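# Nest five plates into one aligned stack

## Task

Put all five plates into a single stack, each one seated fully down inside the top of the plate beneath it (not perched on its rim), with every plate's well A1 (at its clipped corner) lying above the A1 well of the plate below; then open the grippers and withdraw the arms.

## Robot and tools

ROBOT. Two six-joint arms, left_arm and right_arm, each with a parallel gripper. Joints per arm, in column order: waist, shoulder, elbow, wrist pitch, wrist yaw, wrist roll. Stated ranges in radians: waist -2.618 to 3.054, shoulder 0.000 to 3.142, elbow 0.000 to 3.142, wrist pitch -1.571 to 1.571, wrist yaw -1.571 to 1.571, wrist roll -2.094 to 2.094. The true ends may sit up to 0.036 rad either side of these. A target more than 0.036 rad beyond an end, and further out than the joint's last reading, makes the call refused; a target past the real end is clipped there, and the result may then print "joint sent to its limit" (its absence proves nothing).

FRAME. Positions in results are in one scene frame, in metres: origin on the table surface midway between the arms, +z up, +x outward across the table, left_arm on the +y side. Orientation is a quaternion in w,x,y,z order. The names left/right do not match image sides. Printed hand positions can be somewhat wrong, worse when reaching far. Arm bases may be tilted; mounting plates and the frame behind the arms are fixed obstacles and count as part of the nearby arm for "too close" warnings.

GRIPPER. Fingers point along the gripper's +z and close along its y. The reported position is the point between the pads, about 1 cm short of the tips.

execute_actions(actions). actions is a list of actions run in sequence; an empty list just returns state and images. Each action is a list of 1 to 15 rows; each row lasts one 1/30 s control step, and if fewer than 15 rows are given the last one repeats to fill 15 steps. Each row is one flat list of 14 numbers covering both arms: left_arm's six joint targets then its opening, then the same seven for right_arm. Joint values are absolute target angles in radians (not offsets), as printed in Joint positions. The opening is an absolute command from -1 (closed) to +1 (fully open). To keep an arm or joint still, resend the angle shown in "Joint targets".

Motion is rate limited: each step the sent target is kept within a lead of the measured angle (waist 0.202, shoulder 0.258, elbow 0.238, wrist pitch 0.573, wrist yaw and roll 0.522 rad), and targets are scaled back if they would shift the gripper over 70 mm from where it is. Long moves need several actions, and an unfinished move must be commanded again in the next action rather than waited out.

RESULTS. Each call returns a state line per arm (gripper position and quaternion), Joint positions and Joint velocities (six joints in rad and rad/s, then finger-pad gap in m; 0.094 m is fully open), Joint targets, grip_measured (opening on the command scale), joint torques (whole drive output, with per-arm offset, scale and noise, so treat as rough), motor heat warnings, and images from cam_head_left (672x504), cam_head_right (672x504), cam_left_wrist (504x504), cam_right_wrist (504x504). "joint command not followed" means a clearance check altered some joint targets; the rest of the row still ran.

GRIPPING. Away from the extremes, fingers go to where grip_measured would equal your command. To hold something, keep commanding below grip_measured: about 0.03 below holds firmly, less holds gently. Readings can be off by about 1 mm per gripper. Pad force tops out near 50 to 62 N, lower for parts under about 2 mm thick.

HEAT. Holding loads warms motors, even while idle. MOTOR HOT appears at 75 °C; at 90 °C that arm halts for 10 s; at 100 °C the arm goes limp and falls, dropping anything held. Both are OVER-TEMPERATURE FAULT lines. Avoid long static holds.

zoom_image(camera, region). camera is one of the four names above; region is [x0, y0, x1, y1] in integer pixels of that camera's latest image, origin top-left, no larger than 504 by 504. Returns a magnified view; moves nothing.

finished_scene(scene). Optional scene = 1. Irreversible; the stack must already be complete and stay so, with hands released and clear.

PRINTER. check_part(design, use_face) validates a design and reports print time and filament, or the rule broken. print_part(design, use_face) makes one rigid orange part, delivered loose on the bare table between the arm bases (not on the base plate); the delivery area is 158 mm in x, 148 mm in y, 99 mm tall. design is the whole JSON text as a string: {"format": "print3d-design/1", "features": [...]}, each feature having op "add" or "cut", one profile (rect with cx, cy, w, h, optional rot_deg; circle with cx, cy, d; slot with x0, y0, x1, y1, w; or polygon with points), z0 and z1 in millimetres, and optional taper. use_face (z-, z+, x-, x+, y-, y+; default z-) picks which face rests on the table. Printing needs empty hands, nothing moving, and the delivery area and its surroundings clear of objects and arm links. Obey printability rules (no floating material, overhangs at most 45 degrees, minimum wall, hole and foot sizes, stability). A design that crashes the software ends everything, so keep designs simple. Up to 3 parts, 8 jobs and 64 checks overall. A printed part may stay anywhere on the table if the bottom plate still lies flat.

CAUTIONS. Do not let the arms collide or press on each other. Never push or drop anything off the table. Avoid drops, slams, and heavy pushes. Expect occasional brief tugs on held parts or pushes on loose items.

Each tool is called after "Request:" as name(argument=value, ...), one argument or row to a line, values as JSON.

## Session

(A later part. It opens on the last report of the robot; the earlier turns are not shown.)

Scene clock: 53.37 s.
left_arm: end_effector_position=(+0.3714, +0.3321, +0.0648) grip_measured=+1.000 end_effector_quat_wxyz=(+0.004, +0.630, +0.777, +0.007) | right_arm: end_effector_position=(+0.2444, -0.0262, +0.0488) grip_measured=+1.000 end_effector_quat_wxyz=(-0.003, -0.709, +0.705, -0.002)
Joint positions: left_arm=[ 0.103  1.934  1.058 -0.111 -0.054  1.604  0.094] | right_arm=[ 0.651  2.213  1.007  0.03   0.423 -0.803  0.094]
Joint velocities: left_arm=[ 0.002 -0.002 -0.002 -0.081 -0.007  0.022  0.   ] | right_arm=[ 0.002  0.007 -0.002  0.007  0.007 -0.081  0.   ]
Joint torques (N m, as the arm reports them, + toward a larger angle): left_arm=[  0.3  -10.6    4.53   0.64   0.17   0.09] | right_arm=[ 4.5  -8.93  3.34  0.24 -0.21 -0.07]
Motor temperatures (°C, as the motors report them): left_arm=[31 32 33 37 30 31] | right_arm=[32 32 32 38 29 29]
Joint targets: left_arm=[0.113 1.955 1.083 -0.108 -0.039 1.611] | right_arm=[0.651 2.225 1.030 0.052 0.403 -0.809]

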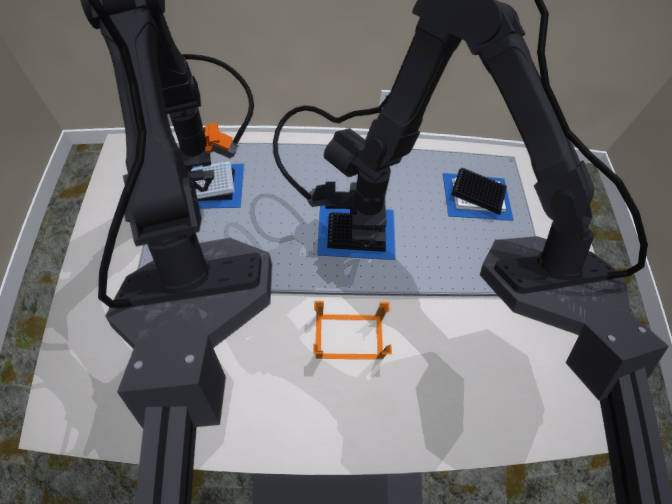

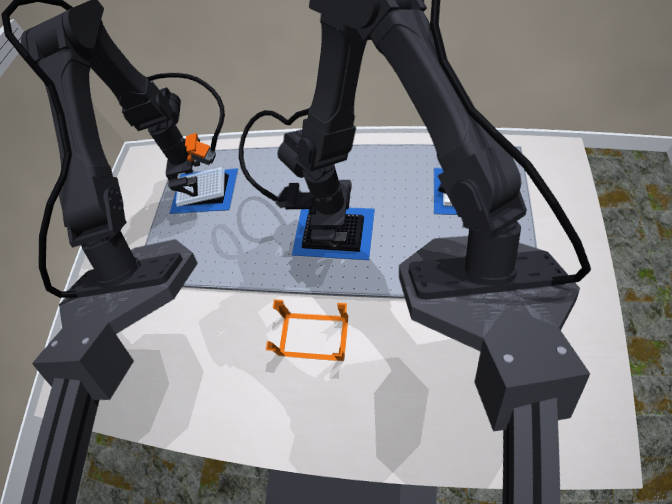

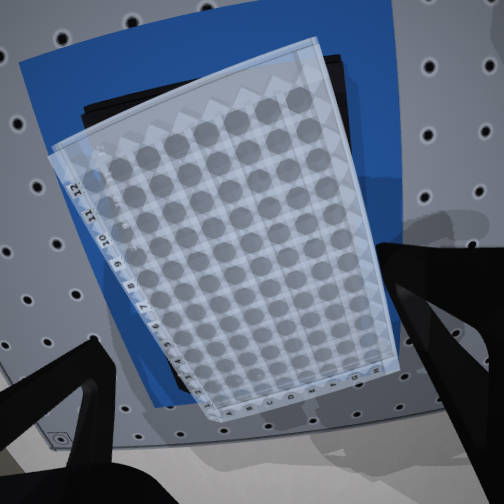

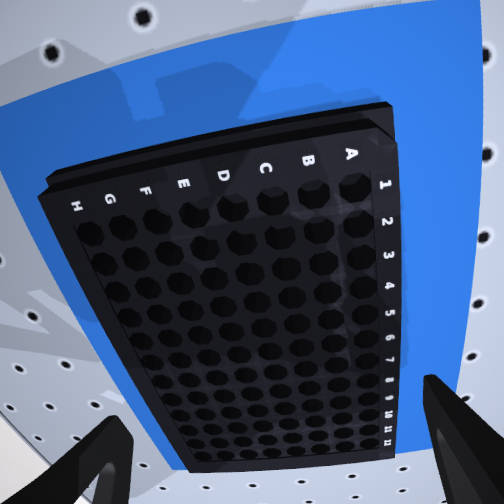

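Request:
execute_actions(
  actions=[
    [[0.114,1.962,1.083,-0.105,-0.039,1.611,1,0.648,2.232,1.033,0.058,0.401,-0.812,1],[0.115,1.968,1.083,-0.102,-0.039,1.611,1,0.645,2.239,1.036,0.063,0.400,-0.814,1],[0.116,1.974,1.083,-0.099,-0.039,1.611,1,0.642,2.246,1.039,0.068,0.399,-0.817,1],[0.116,1.979,1.084,-0.096,-0.039,1.611,1,0.640,2.252,1.042,0.073,0.398,-0.820,1],[0.116,1.984,1.086,-0.093,-0.039,1.611,1,0.638,2.258,1.045,0.078,0.397,-0.822,1],[0.116,1.988,1.088,-0.090,-0.039,1.611,1,0.636,2.264,1.048,0.083,0.396,-0.824,1],[0.116,1.992,1.090,-0.087,-0.039,1.611,1,0.634,2.270,1.051,0.088,0.395,-0.826,1],[0.116,1.996,1.092,-0.084,-0.039,1.611,1,0.632,2.276,1.054,0.092,0.394,-0.828,1],[0.116,2.000,1.094,-0.081,-0.039,1.611,1,0.630,2.282,1.056,0.095,0.394,-0.829,1],[0.116,2.003,1.095,-0.079,-0.039,1.611,1,0.629,2.288,1.058,0.095,0.394,-0.829,1]],
  ],
)

Scene clock: 54.63 s.
left_arm: end_effector_position=(+0.3615, +0.3313, +0.0510) grip_measured=+1.000 end_effector_quat_wxyz=(-0.004, +0.628, +0.778, -0.002) | right_arm: end_effector_position=(+0.2444, -0.0274, +0.0317) grip_measured=+1.000 end_effector_quat_wxyz=(-0.004, -0.709, +0.706, -0.002)
Joint positions: left_arm=[ 0.108  1.98   1.058 -0.089 -0.054  1.604  0.094] | right_arm=[ 0.63   2.273  1.034  0.067  0.415 -0.822  0.094]
Joint velocities: left_arm=[-0.032  0.012  0.017 -0.022 -0.081  0.007  0.   ] | right_arm=[ 0.007 -0.012 -0.012  0.007 -0.11  -0.007  0.   ]
Joint torques (N m, as the arm reports them, + toward a larger angle): left_arm=[  0.13 -10.26   5.1    0.62   0.17   0.07] | right_arm=[ 4.46 -8.69  3.26  0.29 -0.2  -0.07]
Motor temperatures (°C, as the motors report them): left_arm=[31 33 33 36 30 31] | right_arm=[33 32 32 38 29 29]
Joint targets: left_arm=[0.116 2.003 1.095 -0.079 -0.039 1.611] | right_arm=[0.629 2.288 1.058 0.095 0.394 -0.829]

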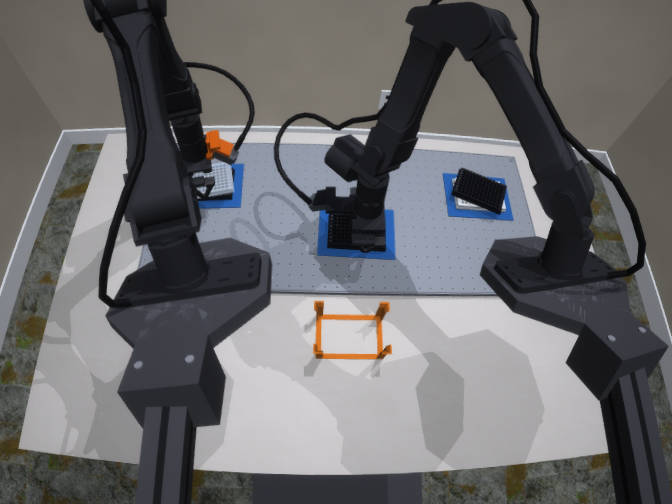

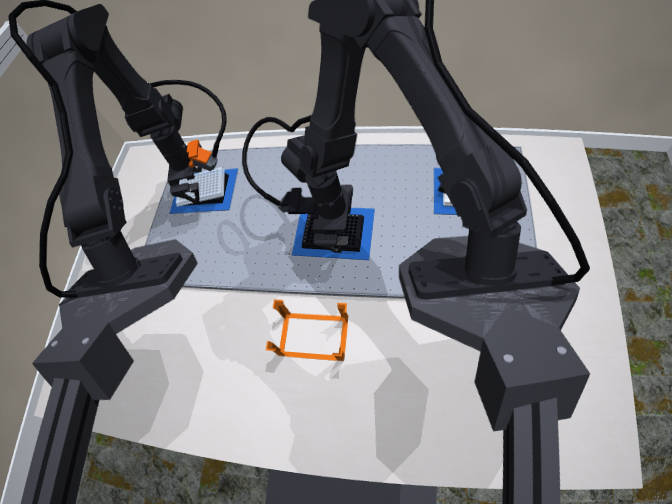

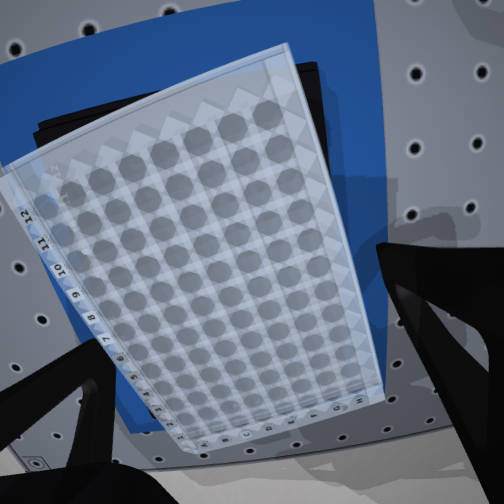

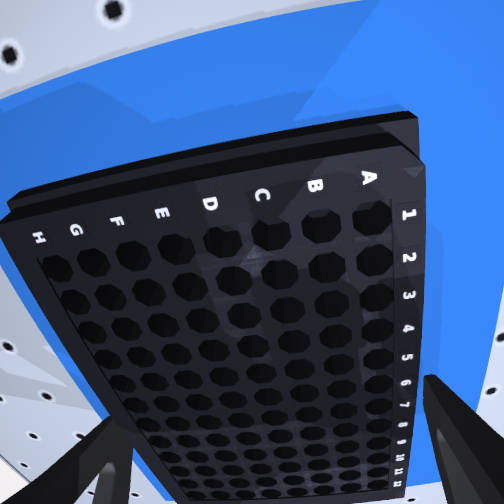

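Request:
execute_actions(
  actions=[
    [[0.116,2.003,1.100,-0.077,-0.039,1.611,1,0.629,2.288,1.058,0.097,0.394,-0.829,0.95],[0.116,2.003,1.104,-0.075,-0.039,1.611,1,0.629,2.288,1.058,0.097,0.394,-0.829,0.9],[0.116,2.003,1.107,-0.075,-0.039,1.611,1,0.629,2.288,1.058,0.097,0.394,-0.829,0.86],[0.116,2.004,1.107,-0.075,-0.039,1.611,1,0.629,2.288,1.058,0.097,0.394,-0.829,0.83],[0.116,2.005,1.107,-0.075,-0.039,1.611,1,0.629,2.288,1.058,0.097,0.394,-0.829,0.80],[0.116,2.006,1.107,-0.075,-0.039,1.611,1,0.629,2.288,1.058,0.097,0.394,-0.829,0.78],[0.116,2.006,1.107,-0.075,-0.039,1.611,1,0.629,2.288,1.058,0.097,0.394,-0.829,0.765],[0.116,2.006,1.107,-0.075,-0.039,1.611,1,0.629,2.288,1.058,0.097,0.394,-0.829,0.75],[0.116,2.006,1.107,-0.075,-0.039,1.611,1,0.629,2.288,1.058,0.097,0.394,-0.829,0.74],[0.116,2.006,1.107,-0.075,-0.039,1.611,1,0.629,2.288,1.058,0.097,0.394,-0.829,0.73],[0.116,2.006,1.107,-0.075,-0.039,1.611,1,0.629,2.288,1.058,0.097,0.394,-0.829,0.72],[0.116,2.006,1.107,-0.075,-0.039,1.611,1,0.629,2.288,1.058,0.097,0.394,-0.829,0.71],[0.116,2.006,1.107,-0.075,-0.039,1.611,1,0.629,2.288,1.058,0.097,0.394,-0.829,0.705]],
  ],
)

Scene clock: 55.47 s.
left_arm: end_effector_position=(+0.3697, +0.3334, +0.0521) grip_measured=+1.000 end_effector_quat_wxyz=(+0.002, +0.628, +0.778, +0.006) | right_arm: end_effector_position=(+0.2455, -0.0261, +0.0316) grip_measured=+0.734 end_effector_quat_wxyz=(-0.001, -0.708, +0.706, -0.002)
Joint positions: left_arm=[ 0.108  1.98   1.072 -0.081 -0.054  1.604  0.094] | right_arm=[ 0.63   2.273  1.034  0.074  0.414 -0.823  0.081]
Joint velocities: left_arm=[-0.002 -0.002 -0.002 -0.037 -0.007 -0.007  0.   ] | right_arm=[ 0.017  0.012 -0.012  0.007 -0.022  0.037  0.   ]
Joint torques (N m, as the arm reports them, + toward a larger angle): left_arm=[  0.15 -10.15   5.23   0.66   0.17   0.07] | right_arm=[ 4.44 -8.75  3.3   0.26 -0.19 -0.06]
Motor temperatures (°C, as the motors report them): left_arm=[31 33 33 36 30 31] | right_arm=[33 32 32 38 29 29]
Joint targets: left_arm=[0.116 2.006 1.107 -0.075 -0.039 1.611] | right_arm=[0.629 2.288 1.058 0.097 0.394 -0.829]

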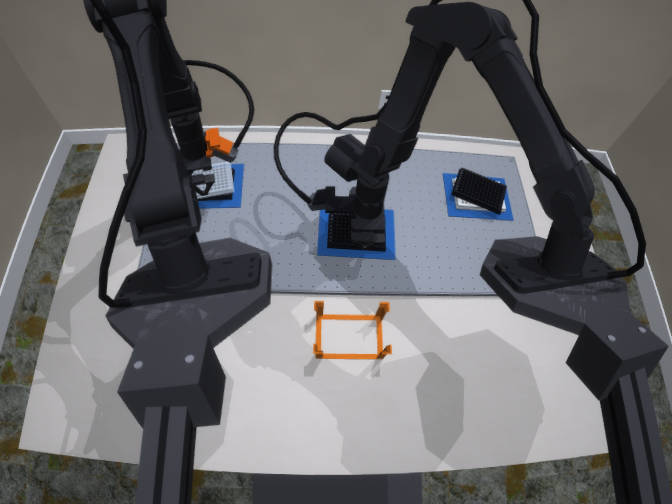

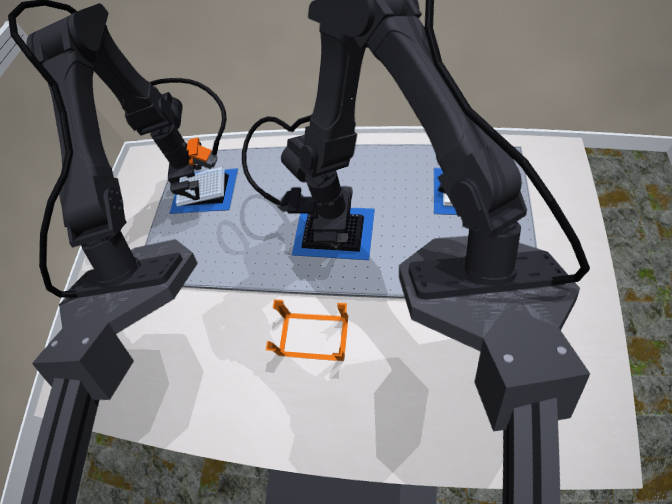

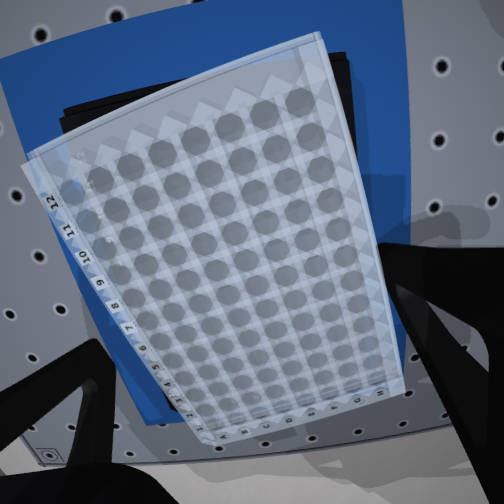

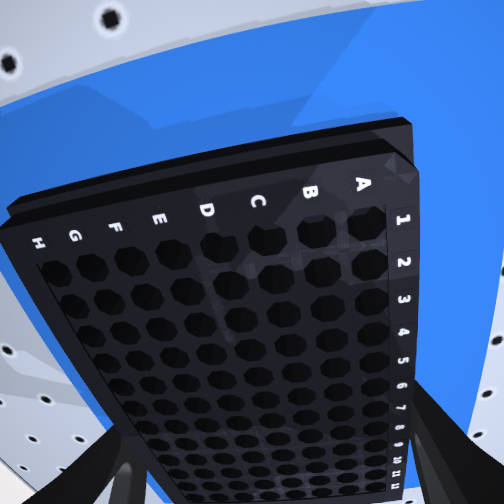

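Request:
execute_actions(
  actions=[
    [[0.116,2.009,1.104,-0.078,-0.039,1.611,1,0.634,2.270,1.035,0.075,0.410,-0.822,0.705],[0.116,2.012,1.102,-0.08,-0.039,1.611,1,0.638,2.255,1.018,0.054,0.425,-0.815,0.705],[0.116,2.013,1.102,-0.08,-0.039,1.611,1,0.641,2.246,1.014,0.047,0.429,-0.812,0.705],[0.116,2.013,1.102,-0.08,-0.039,1.611,1,0.645,2.234,1.009,0.038,0.430,-0.808,0.705],[0.116,2.013,1.102,-0.08,-0.039,1.611,1,0.651,2.216,1.002,0.024,0.432,-0.802,0.705],[0.116,2.013,1.102,-0.08,-0.039,1.611,1,0.658,2.194,0.994,0.007,0.435,-0.794,0.705],[0.116,2.013,1.102,-0.08,-0.039,1.611,1,0.667,2.169,0.985,-0.012,0.438,-0.785,0.705],[0.116,2.013,1.102,-0.08,-0.039,1.611,1,0.677,2.141,0.975,-0.033,0.441,-0.775,0.705],[0.116,2.013,1.102,-0.08,-0.039,1.611,1,0.687,2.112,0.964,-0.055,0.444,-0.765,0.705],[0.116,2.013,1.102,-0.08,-0.039,1.611,1,0.696,2.086,0.954,-0.075,0.447,-0.755,0.705],[0.116,2.013,1.102,-0.08,-0.039,1.611,1,0.704,2.062,0.945,-0.094,0.450,-0.747,0.705],[0.116,2.013,1.102,-0.08,-0.039,1.611,1,0.711,2.042,0.938,-0.110,0.452,-0.740,0.705],[0.116,2.013,1.102,-0.08,-0.039,1.611,1,0.716,2.026,0.932,-0.122,0.454,-0.735,0.705],[0.116,2.013,1.102,-0.08,-0.039,1.611,1,0.719,2.015,0.928,-0.130,0.455,-0.732,0.705],[0.116,2.013,1.102,-0.08,-0.039,1.611,1,0.721,2.010,0.926,-0.134,0.456,-0.730,0.705]],
  ],
)

Scene clock: 57.00 s.
left_arm: end_effector_position=(+0.3697, +0.3334, +0.0521) grip_measured=+1.000 end_effector_quat_wxyz=(+0.002, +0.628, +0.778, +0.006) | right_arm: end_effector_position=(+0.2534, -0.0196, +0.0972) grip_measured=+0.734 end_effector_quat_wxyz=(+0.017, -0.706, +0.709, -0.000)
Joint positions: left_arm=[ 0.108  1.98   1.072 -0.081 -0.054  1.604  0.094] | right_arm=[ 0.704  2.042  0.955 -0.069  0.441 -0.758  0.081]
Joint velocities: left_arm=[-0.002  0.017  0.007  0.007 -0.051 -0.066  0.   ] | right_arm=[ 0.154 -0.422 -0.061 -0.212  0.037  0.198 -0.   ]
Joint torques (N m, as the arm reports them, + toward a larger angle): left_arm=[ 0.1  -9.51  4.78  0.61  0.17  0.08] | right_arm=[  5.01 -10.     0.4   -0.22   0.12   0.05]
Motor temperatures (°C, as the motors report them): left_arm=[31 33 33 36 30 31] | right_arm=[33 32 32 38 29 29]
Joint targets: left_arm=[0.116 2.013 1.102 -0.080 -0.039 1.611] | right_arm=[0.721 2.010 0.926 -0.134 0.456 -0.730]

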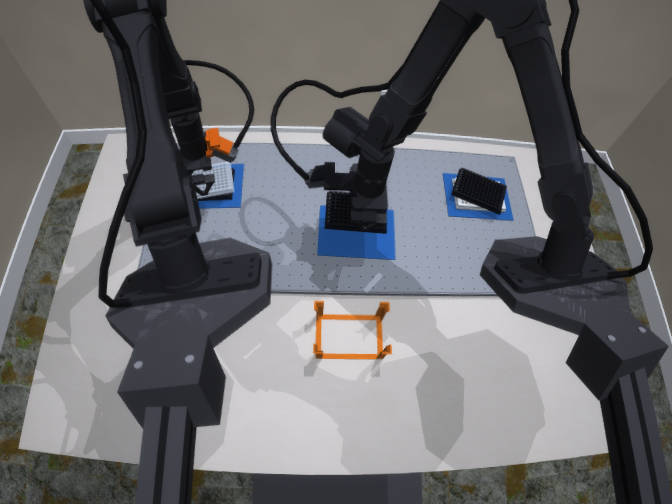

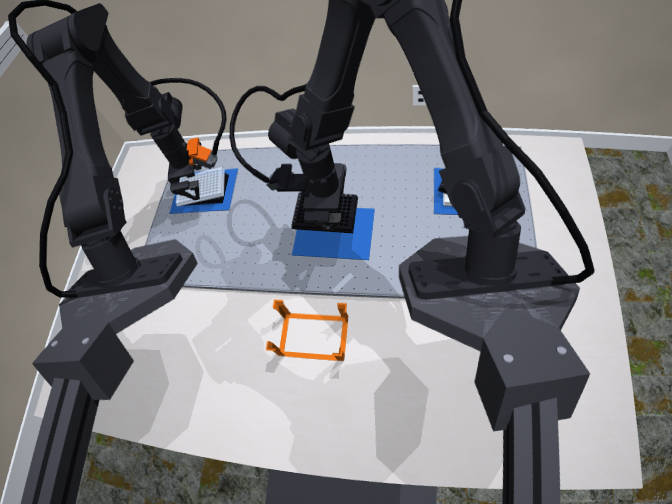

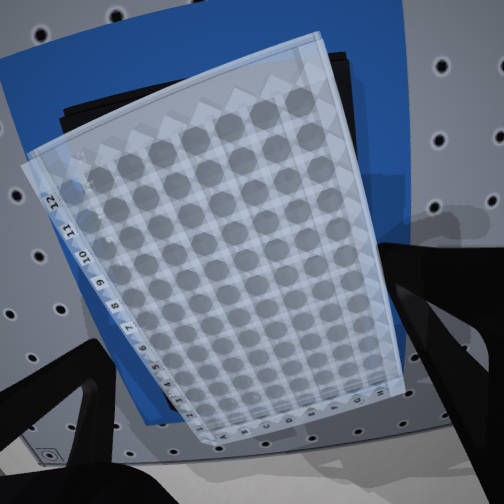

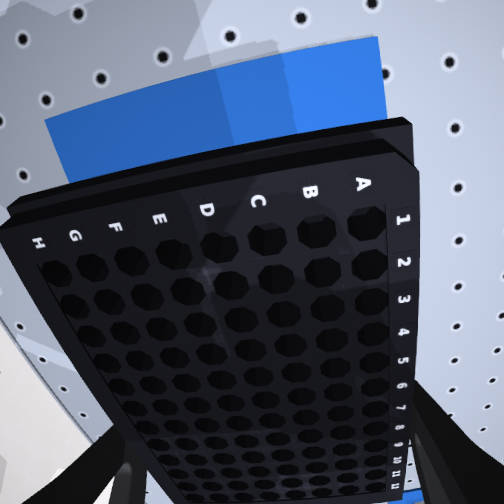

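Request:
execute_actions(
  actions=[
    [[0.116,2.008,1.09,-0.08,-0.039,1.611,1,0.746,2.036,0.916,-0.124,0.463,-0.706,0.705],[0.116,2.006,1.08,-0.08,-0.039,1.611,1,0.765,2.044,0.897,-0.108,0.470,-0.688,0.705],[0.116,2.006,1.07,-0.08,-0.039,1.611,1,0.784,2.056,0.880,-0.090,0.478,-0.668,0.705],[0.116,2.006,1.062,-0.08,-0.039,1.611,1,0.803,2.068,0.864,-0.072,0.486,-0.647,0.705],[0.116,2.006,1.056,-0.08,-0.039,1.611,1,0.822,2.078,0.850,-0.055,0.493,-0.626,0.705],[0.116,2.006,1.052,-0.08,-0.039,1.611,1,0.841,2.088,0.837,-0.039,0.499,-0.605,0.705],[0.116,2.006,1.049,-0.08,-0.039,1.611,1,0.860,2.098,0.826,-0.024,0.505,-0.584,0.705],[0.116,2.006,1.047,-0.08,-0.039,1.611,1,0.880,2.108,0.816,-0.010,0.511,-0.563,0.705],[0.116,2.006,1.047,-0.08,-0.039,1.611,1,0.900,2.119,0.806,0.003,0.516,-0.542,0.705],[0.116,2.006,1.047,-0.08,-0.039,1.611,1,0.920,2.130,0.798,0.015,0.521,-0.520,0.705],[0.116,2.006,1.047,-0.08,-0.039,1.611,1,0.940,2.141,0.791,0.026,0.526,-0.498,0.705],[0.116,2.006,1.047,-0.08,-0.039,1.611,1,0.960,2.152,0.785,0.036,0.531,-0.476,0.705],[0.116,2.006,1.047,-0.08,-0.039,1.611,1,0.980,2.164,0.780,0.044,0.536,-0.454,0.705],[0.116,2.006,1.047,-0.08,-0.039,1.611,1,0.998,2.175,0.778,0.049,0.539,-0.433,0.705],[0.116,2.006,1.047,-0.08,-0.039,1.611,1,1.012,2.184,0.778,0.052,0.542,-0.415,0.705]],
  ],
)

Scene clock: 58.03 s.
left_arm: end_effector_position=(+0.3697, +0.3334, +0.0521) grip_measured=+1.000 end_effector_quat_wxyz=(+0.002, +0.628, +0.778, +0.006) | right_arm: end_effector_position=(+0.1329, -0.0280, +0.0996) grip_measured=+0.734 end_effector_quat_wxyz=(-0.022, -0.731, +0.682, -0.002)
Joint positions: left_arm=[ 0.108  1.98   1.072 -0.081 -0.054  1.604  0.094] | right_arm=[ 0.971  2.157  0.795 -0.013  0.512 -0.504  0.081]
Joint velocities: left_arm=[ 0.017  0.007  0.002 -0.022 -0.081 -0.066  0.   ] | right_arm=[ 0.486  0.291 -0.061  0.125  0.081  0.579  0.   ]
Joint torques (N m, as the arm reports them, + toward a larger angle): left_arm=[  0.14 -10.16   0.16   0.61   0.15   0.07] | right_arm=[ 5.78 -7.44  0.44  0.33  0.13  0.03]
Motor temperatures (°C, as the motors report them): left_arm=[31 33 33 36 30 31] | right_arm=[33 33 32 38 29 29]
Joint targets: left_arm=[0.116 2.006 1.047 -0.080 -0.039 1.611] | right_arm=[1.012 2.184 0.778 0.052 0.542 -0.415]

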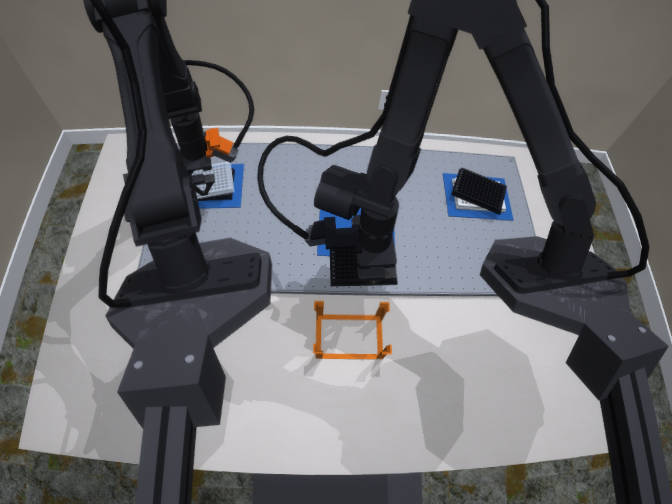

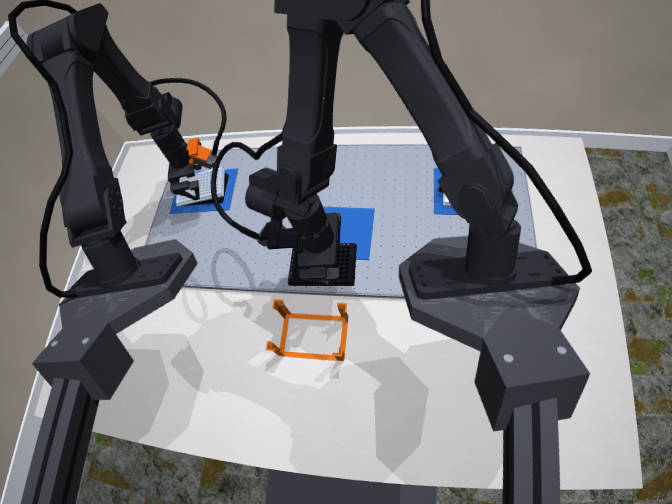

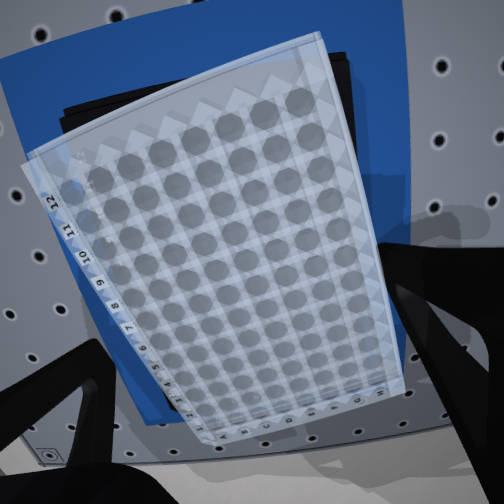

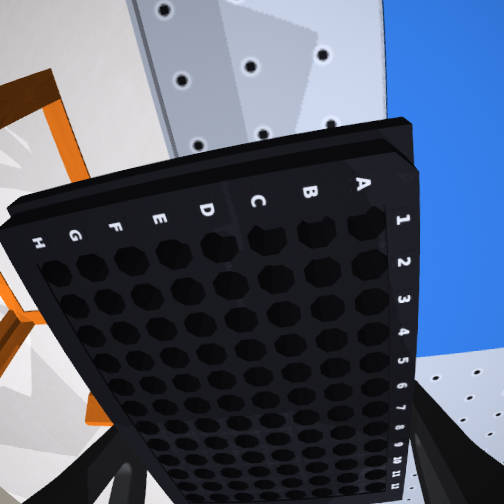

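Request:
execute_actions(
  actions=[
    [[0.116,2.006,1.044,-0.08,-0.039,1.611,1,1.030,2.195,0.790,0.055,0.545,-0.394,0.705],[0.116,2.006,1.042,-0.08,-0.039,1.611,1,1.052,2.210,0.802,0.058,0.549,-0.369,0.705],[0.116,2.006,1.041,-0.08,-0.039,1.611,1,1.076,2.227,0.812,0.061,0.554,-0.341,0.705],[0.116,2.006,1.041,-0.08,-0.039,1.611,1,1.102,2.245,0.818,0.063,0.559,-0.311,0.705],[0.116,2.006,1.041,-0.08,-0.039,1.611,1,1.128,2.264,0.823,0.064,0.563,-0.281,0.705],[0.116,2.006,1.041,-0.08,-0.039,1.611,1,1.154,2.283,0.827,0.064,0.567,-0.251,0.705],[0.116,2.006,1.041,-0.08,-0.039,1.611,1,1.180,2.302,0.832,0.062,0.571,-0.221,0.705],[0.116,2.006,1.041,-0.08,-0.039,1.611,1,1.205,2.321,0.839,0.056,0.574,-0.192,0.705],[0.116,2.006,1.041,-0.08,-0.039,1.611,1,1.229,2.339,0.847,0.049,0.576,-0.164,0.705],[0.116,2.006,1.041,-0.08,-0.039,1.611,1,1.252,2.357,0.855,0.041,0.578,-0.137,0.705],[0.116,2.006,1.041,-0.08,-0.039,1.611,1,1.273,2.373,0.863,0.033,0.580,-0.112,0.705],[0.116,2.006,1.041,-0.08,-0.039,1.611,1,1.292,2.388,0.870,0.025,0.581,-0.090,0.705],[0.116,2.006,1.041,-0.08,-0.039,1.611,1,1.308,2.401,0.876,0.018,0.582,-0.071,0.705],[0.116,2.006,1.041,-0.08,-0.039,1.611,1,1.321,2.412,0.881,0.012,0.583,-0.055,0.705],[0.116,2.006,1.041,-0.08,-0.039,1.611,1,1.332,2.421,0.885,0.007,0.583,-0.043,0.705]],
    [[0.116,2.006,1.041,-0.08,-0.039,1.611,1,1.340,2.428,0.888,0.003,0.584,-0.033,0.705],[0.116,2.006,1.041,-0.08,-0.039,1.611,1,1.346,2.433,0.890,0.0,0.584,-0.026,0.705],[0.116,2.006,1.041,-0.08,-0.039,1.611,1,1.350,2.436,0.892,-0.002,0.584,-0.022,0.705],[0.116,2.006,1.041,-0.08,-0.039,1.611,1,1.351,2.438,0.893,-0.003,0.584,-0.020,0.705]],
  ],
)

Scene clock: 59.57 s.
left_arm: end_effector_position=(+0.3697, +0.3334, +0.0521) grip_measured=+1.000 end_effector_quat_wxyz=(+0.002, +0.628, +0.778, +0.006) | right_arm: end_effector_position=(+0.0158, -0.0033, +0.1011) grip_measured=+0.734 end_effector_quat_wxyz=(+0.001, -0.704, +0.710, +0.003)
Joint positions: left_arm=[ 0.108  1.98   1.072 -0.081 -0.054  1.604  0.094] | right_arm=[ 1.337  2.423  0.869  0.013  0.567 -0.03   0.081]
Joint velocities: left_arm=[ 0.002 -0.022 -0.022 -0.051  0.007 -0.051  0.   ] | right_arm=[-0.002  0.002 -0.007  0.007 -0.037 -0.007  0.001]
Joint torques (N m, as the arm reports them, + toward a larger angle): left_arm=[  0.13 -10.17  -0.37   0.61   0.17   0.07] | right_arm=[ 6.82 -7.22  3.5  -0.14  0.16  0.04]
Motor temperatures (°C, as the motors report them): left_arm=[31 33 33 36 30 31] | right_arm=[33 33 32 38 29 29]
Joint targets: left_arm=[0.116 2.006 1.041 -0.080 -0.039 1.611] | right_arm=[1.351 2.438 0.893 -0.003 0.584 -0.020]

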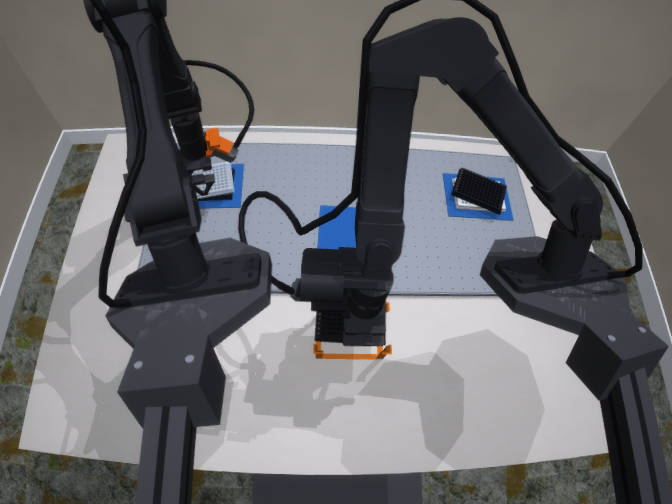

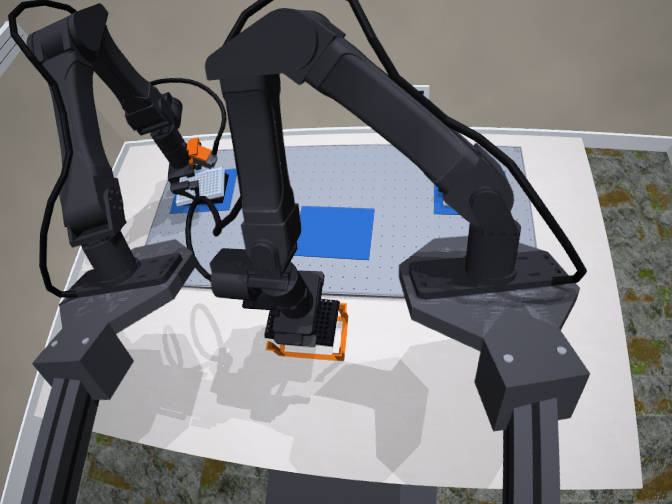

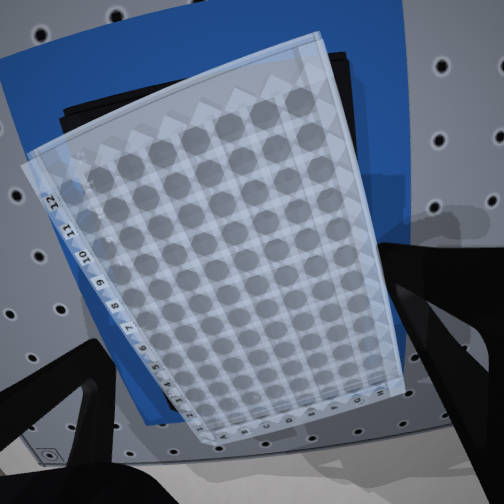

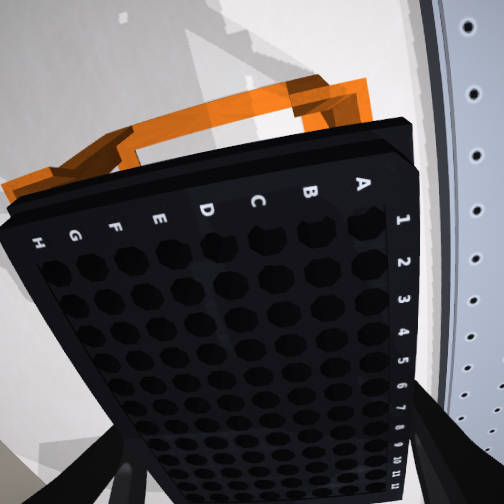

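Request:
zoom_image(
  camera="cam_right_wrist",
  region=[0, 50, 504, 300],
)

Request:
zoom_image(
  camera="cam_head_left",
  region=[280, 260, 420, 380],
)

Request:
zoom_image(
  camera="cam_head_right",
  region=[240, 260, 380, 380],
)

Region (0, 50, 504, 300) of cam_right_wrist's 504x504 image, scaled by 1.000; it fills the top 250 rows of this view, and the rest is white.

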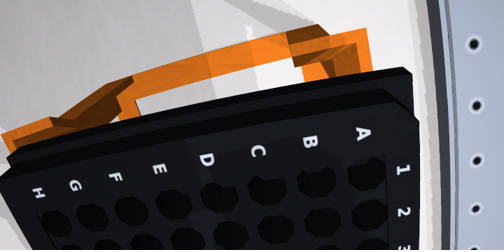

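Region (280, 260, 420, 380) of cam_head_left's 672x504 image, scaled by 3.600, with more detail than that image has; it fills the top 432 rows of this view, and the rest is white.

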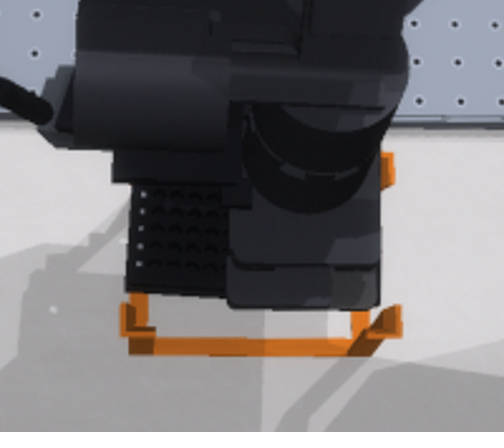

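Region (240, 260, 380, 380) of cam_head_right's 672x504 image, scaled by 3.600, with more detail than that image has; it fills the top 432 rows of this view, and the rest is white.

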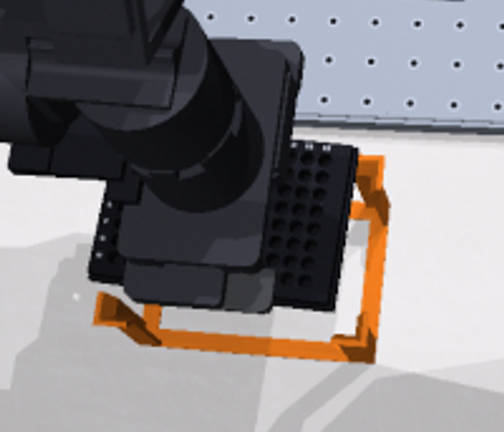

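Request:
execute_actions(
  actions=[
    [[0.116,2.006,1.039,-0.08,-0.039,1.611,1,1.347,2.442,0.875,0.012,0.584,-0.028,0.705],[0.116,2.006,1.037,-0.08,-0.039,1.611,1,1.343,2.446,0.860,0.026,0.584,-0.034,0.705],[0.116,2.006,1.035,-0.08,-0.039,1.611,1,1.341,2.450,0.848,0.036,0.584,-0.038,0.705],[0.116,2.006,1.035,-0.08,-0.039,1.611,1,1.340,2.455,0.839,0.041,0.584,-0.039,0.705],[0.116,2.006,1.035,-0.08,-0.039,1.611,1,1.339,2.460,0.830,0.046,0.584,-0.040,0.705],[0.116,2.006,1.035,-0.08,-0.039,1.611,1,1.338,2.465,0.822,0.051,0.584,-0.042,0.705],[0.116,2.006,1.035,-0.08,-0.039,1.611,1,1.337,2.470,0.814,0.056,0.584,-0.043,0.705],[0.116,2.006,1.035,-0.08,-0.039,1.611,1,1.336,2.475,0.806,0.061,0.584,-0.044,0.705],[0.116,2.006,1.035,-0.08,-0.039,1.611,1,1.335,2.480,0.798,0.066,0.584,-0.045,0.705],[0.116,2.006,1.035,-0.08,-0.039,1.611,1,1.334,2.484,0.791,0.070,0.584,-0.046,0.705],[0.116,2.006,1.035,-0.08,-0.039,1.611,1,1.333,2.487,0.785,0.072,0.584,-0.047,0.705],[0.116,2.006,1.035,-0.08,-0.039,1.611,1,1.332,2.490,0.780,0.074,0.584,-0.048,0.705]],
  ],
)

Scene clock: 62.27 s.
left_arm: end_effector_position=(+0.3697, +0.3334, +0.0521) grip_measured=+1.000 end_effector_quat_wxyz=(+0.002, +0.628, +0.778, +0.006) | right_arm: end_effector_position=(+0.0063, -0.0487, +0.0872) grip_measured=+0.734 end_effector_quat_wxyz=(-0.029, -0.726, +0.687, -0.026)
Joint positions: left_arm=[ 0.108  1.98   1.072 -0.081 -0.054  1.604  0.094] | right_arm=[ 1.335  2.479  0.794  0.043  0.569 -0.041  0.081]
Joint velocities: left_arm=[-0.002 -0.002  0.022 -0.022 -0.022 -0.007  0.   ] | right_arm=[-0.032  0.027 -0.066  0.007 -0.007 -0.081 -0.001]
Joint torques (N m, as the arm reports them, + toward a larger angle): left_arm=[  0.13 -10.17  -0.88   0.62   0.16   0.08] | right_arm=[ 5.11 -7.15  0.12  0.17  0.15 -0.06]
Motor temperatures (°C, as the motors report them): left_arm=[31 33 32 36 30 31] | right_arm=[33 33 32 38 29 29]
Joint targets: left_arm=[0.116 2.006 1.035 -0.080 -0.039 1.611] | right_arm=[1.332 2.490 0.780 0.074 0.584 -0.048]

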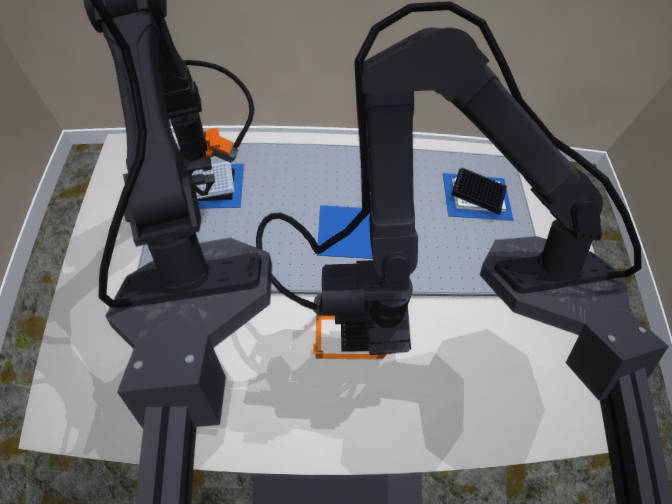

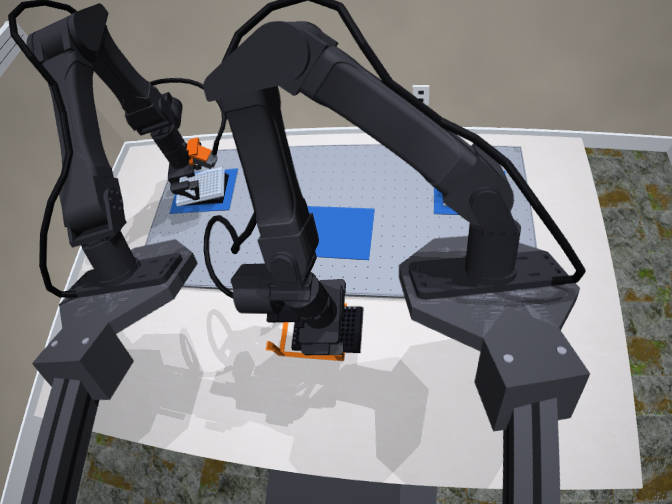

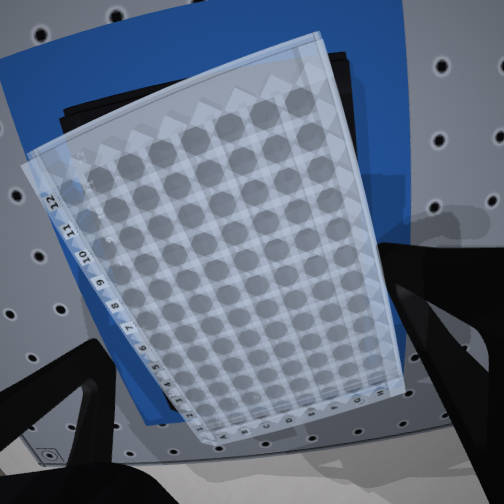

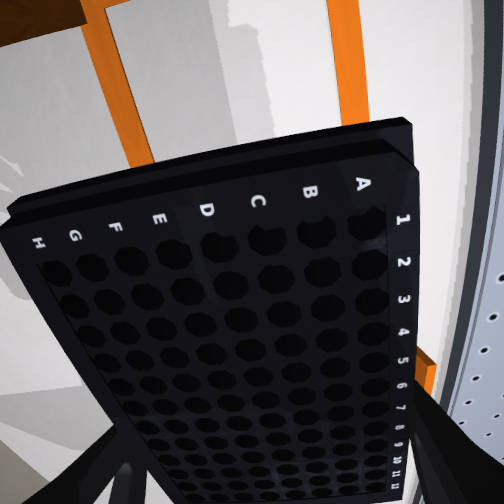

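Request:
execute_actions(
  actions=[
    [[0.116,1.995,1.045,-0.078,-0.039,1.611,1,1.336,2.478,0.800,0.060,0.584,-0.044,0.705],[0.116,1.985,1.048,-0.075,-0.039,1.611,1,1.340,2.466,0.818,0.046,0.584,-0.040,0.705],[0.116,1.976,1.048,-0.072,-0.039,1.611,1,1.344,2.458,0.829,0.034,0.584,-0.036,0.705],[0.116,1.969,1.046,-0.070,-0.039,1.611,1,1.347,2.454,0.838,0.026,0.584,-0.032,0.705],[0.116,1.964,1.044,-0.068,-0.039,1.611,1,1.349,2.452,0.847,0.022,0.584,-0.029,0.705],[0.116,1.961,1.042,-0.066,-0.039,1.611,1,1.351,2.450,0.856,0.019,0.584,-0.027,0.705],[0.116,1.959,1.040,-0.064,-0.039,1.611,1,1.352,2.448,0.864,0.017,0.584,-0.025,0.705],[0.116,1.958,1.038,-0.063,-0.039,1.611,1,1.353,2.446,0.872,0.015,0.584,-0.023,0.705],[0.116,1.958,1.036,-0.063,-0.039,1.611,1,1.354,2.445,0.880,0.014,0.584,-0.022,0.705],[0.116,1.958,1.036,-0.063,-0.039,1.611,1,1.355,2.444,0.887,0.013,0.584,-0.021,0.705],[0.116,1.958,1.036,-0.063,-0.039,1.611,1,1.355,2.443,0.893,0.012,0.584,-0.021,0.705],[0.116,1.958,1.036,-0.063,-0.039,1.611,1,1.355,2.442,0.897,0.012,0.584,-0.021,0.705],[0.116,1.958,1.036,-0.063,-0.039,1.611,1,1.355,2.442,0.900,0.012,0.584,-0.021,0.705]],
  ],
)

Scene clock: 63.93 s.
left_arm: end_effector_position=(+0.3719, +0.3340, +0.0522) grip_measured=+1.000 end_effector_quat_wxyz=(+0.005, +0.628, +0.778, +0.010) | right_arm: end_effector_position=(+0.0103, -0.0078, +0.0921) grip_measured=+0.734 end_effector_quat_wxyz=(-0.003, -0.707, +0.708, -0.002)
Joint positions: left_arm=[ 0.108  1.98   1.072 -0.072 -0.054  1.604  0.094] | right_arm=[ 1.337  2.466  0.878  0.03   0.57  -0.029  0.081]
Joint velocities: left_arm=[-0.017  0.007 -0.017 -0.037 -0.022 -0.095  0.   ] | right_arm=[ 0.002 -0.09   0.076  0.051  0.022  0.051  0.   ]
Joint torques (N m, as the arm reports them, + toward a larger angle): left_arm=[  0.13 -14.44  -0.73   0.69   0.16   0.07] | right_arm=[  7.26 -10.15   2.85  -0.17   0.16   0.03]
Motor temperatures (°C, as the motors report them): left_arm=[31 33 32 36 30 31] | right_arm=[33 33 32 38 29 29]
Joint targets: left_arm=[0.116 1.958 1.036 -0.063 -0.039 1.611] | right_arm=[1.355 2.442 0.900 0.012 0.584 -0.021]

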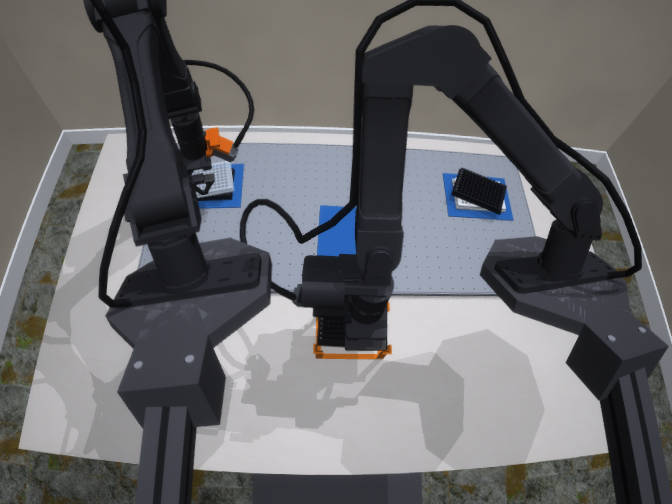

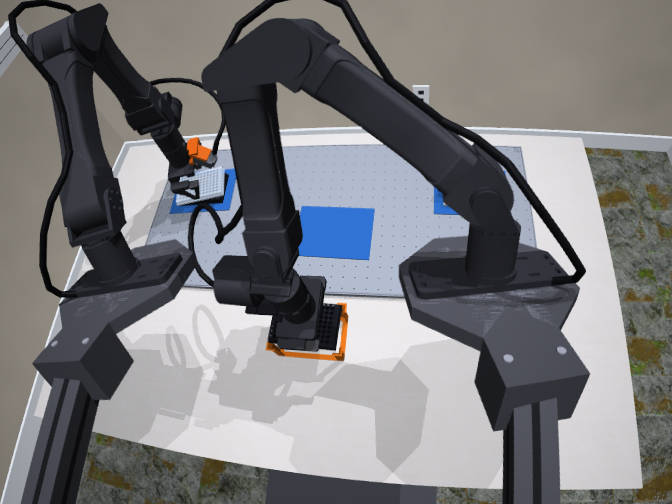

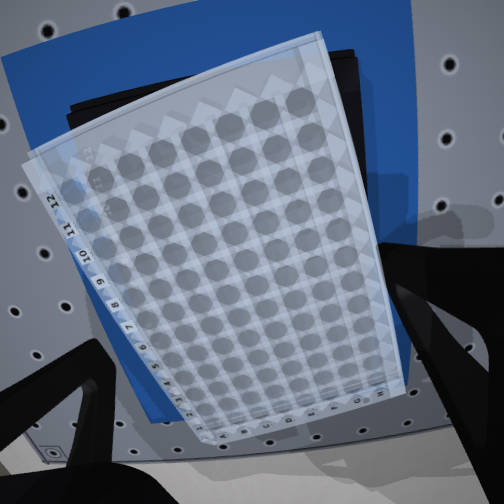

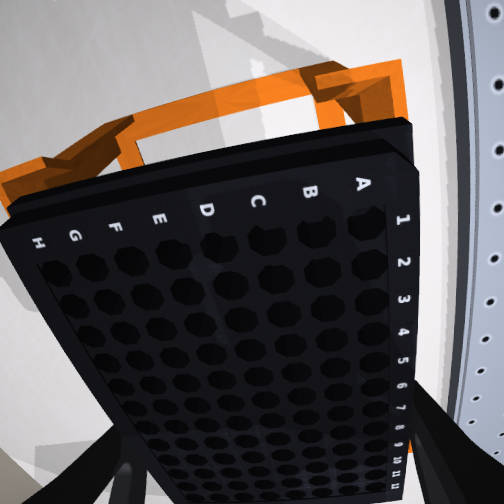

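Request:
zoom_image(
  camera="cam_right_wrist",
  region=[0, 40, 252, 260],
)

Request:
zoom_image(
  camera="cam_right_wrist",
  region=[252, 30, 504, 250],
)

Request:
zoom_image(
  camera="cam_head_right",
  region=[250, 280, 370, 380],
)

Request:
zoom_image(
  camera="cam_head_left",
  region=[290, 280, 410, 380],
)

Region (0, 40, 252, 260) of cam_right_wrist's 504x504 image, scaled by 2.000, with more detail than that image has; it fills the top 440 rows of this view, and the rest is white.

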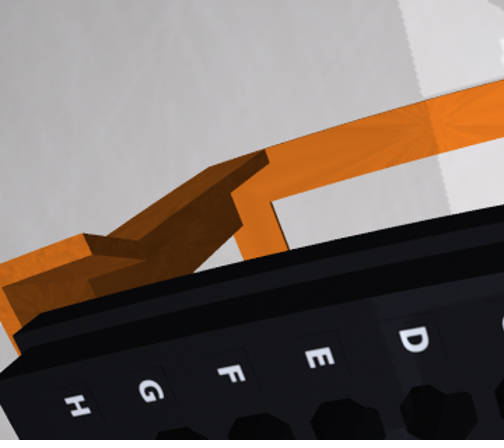

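Region (252, 30, 504, 250) of cam_right_wrist's 504x504 image, scaled by 2.000, with more detail than that image has; it fills the top 440 rows of this view, and the rest is white.

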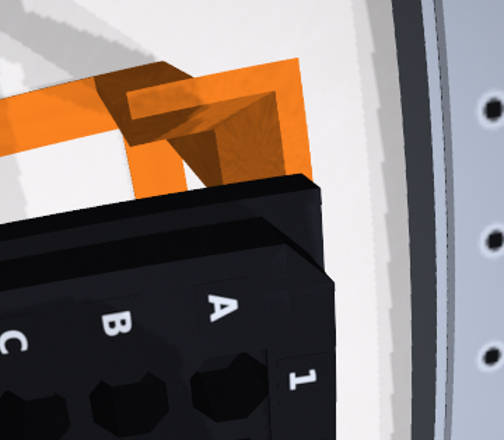

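Region (250, 280, 370, 380) of cam_head_right's 672x504 image, scaled by 4.200, with more detail than that image has.

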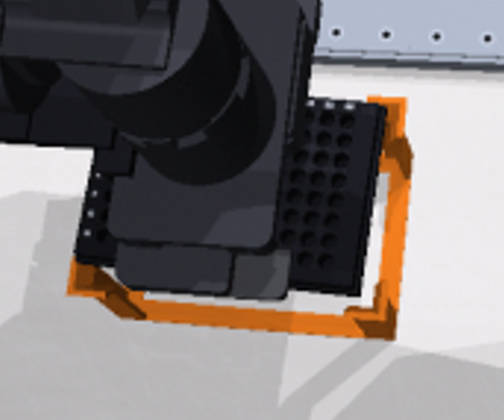

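Region (290, 280, 410, 380) of cam_head_left's 672x504 image, scaled by 4.200, with more detail than that image has.

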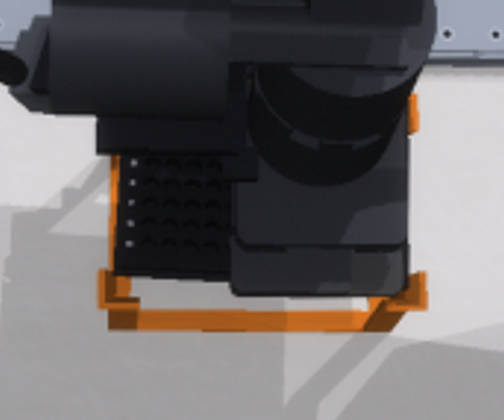

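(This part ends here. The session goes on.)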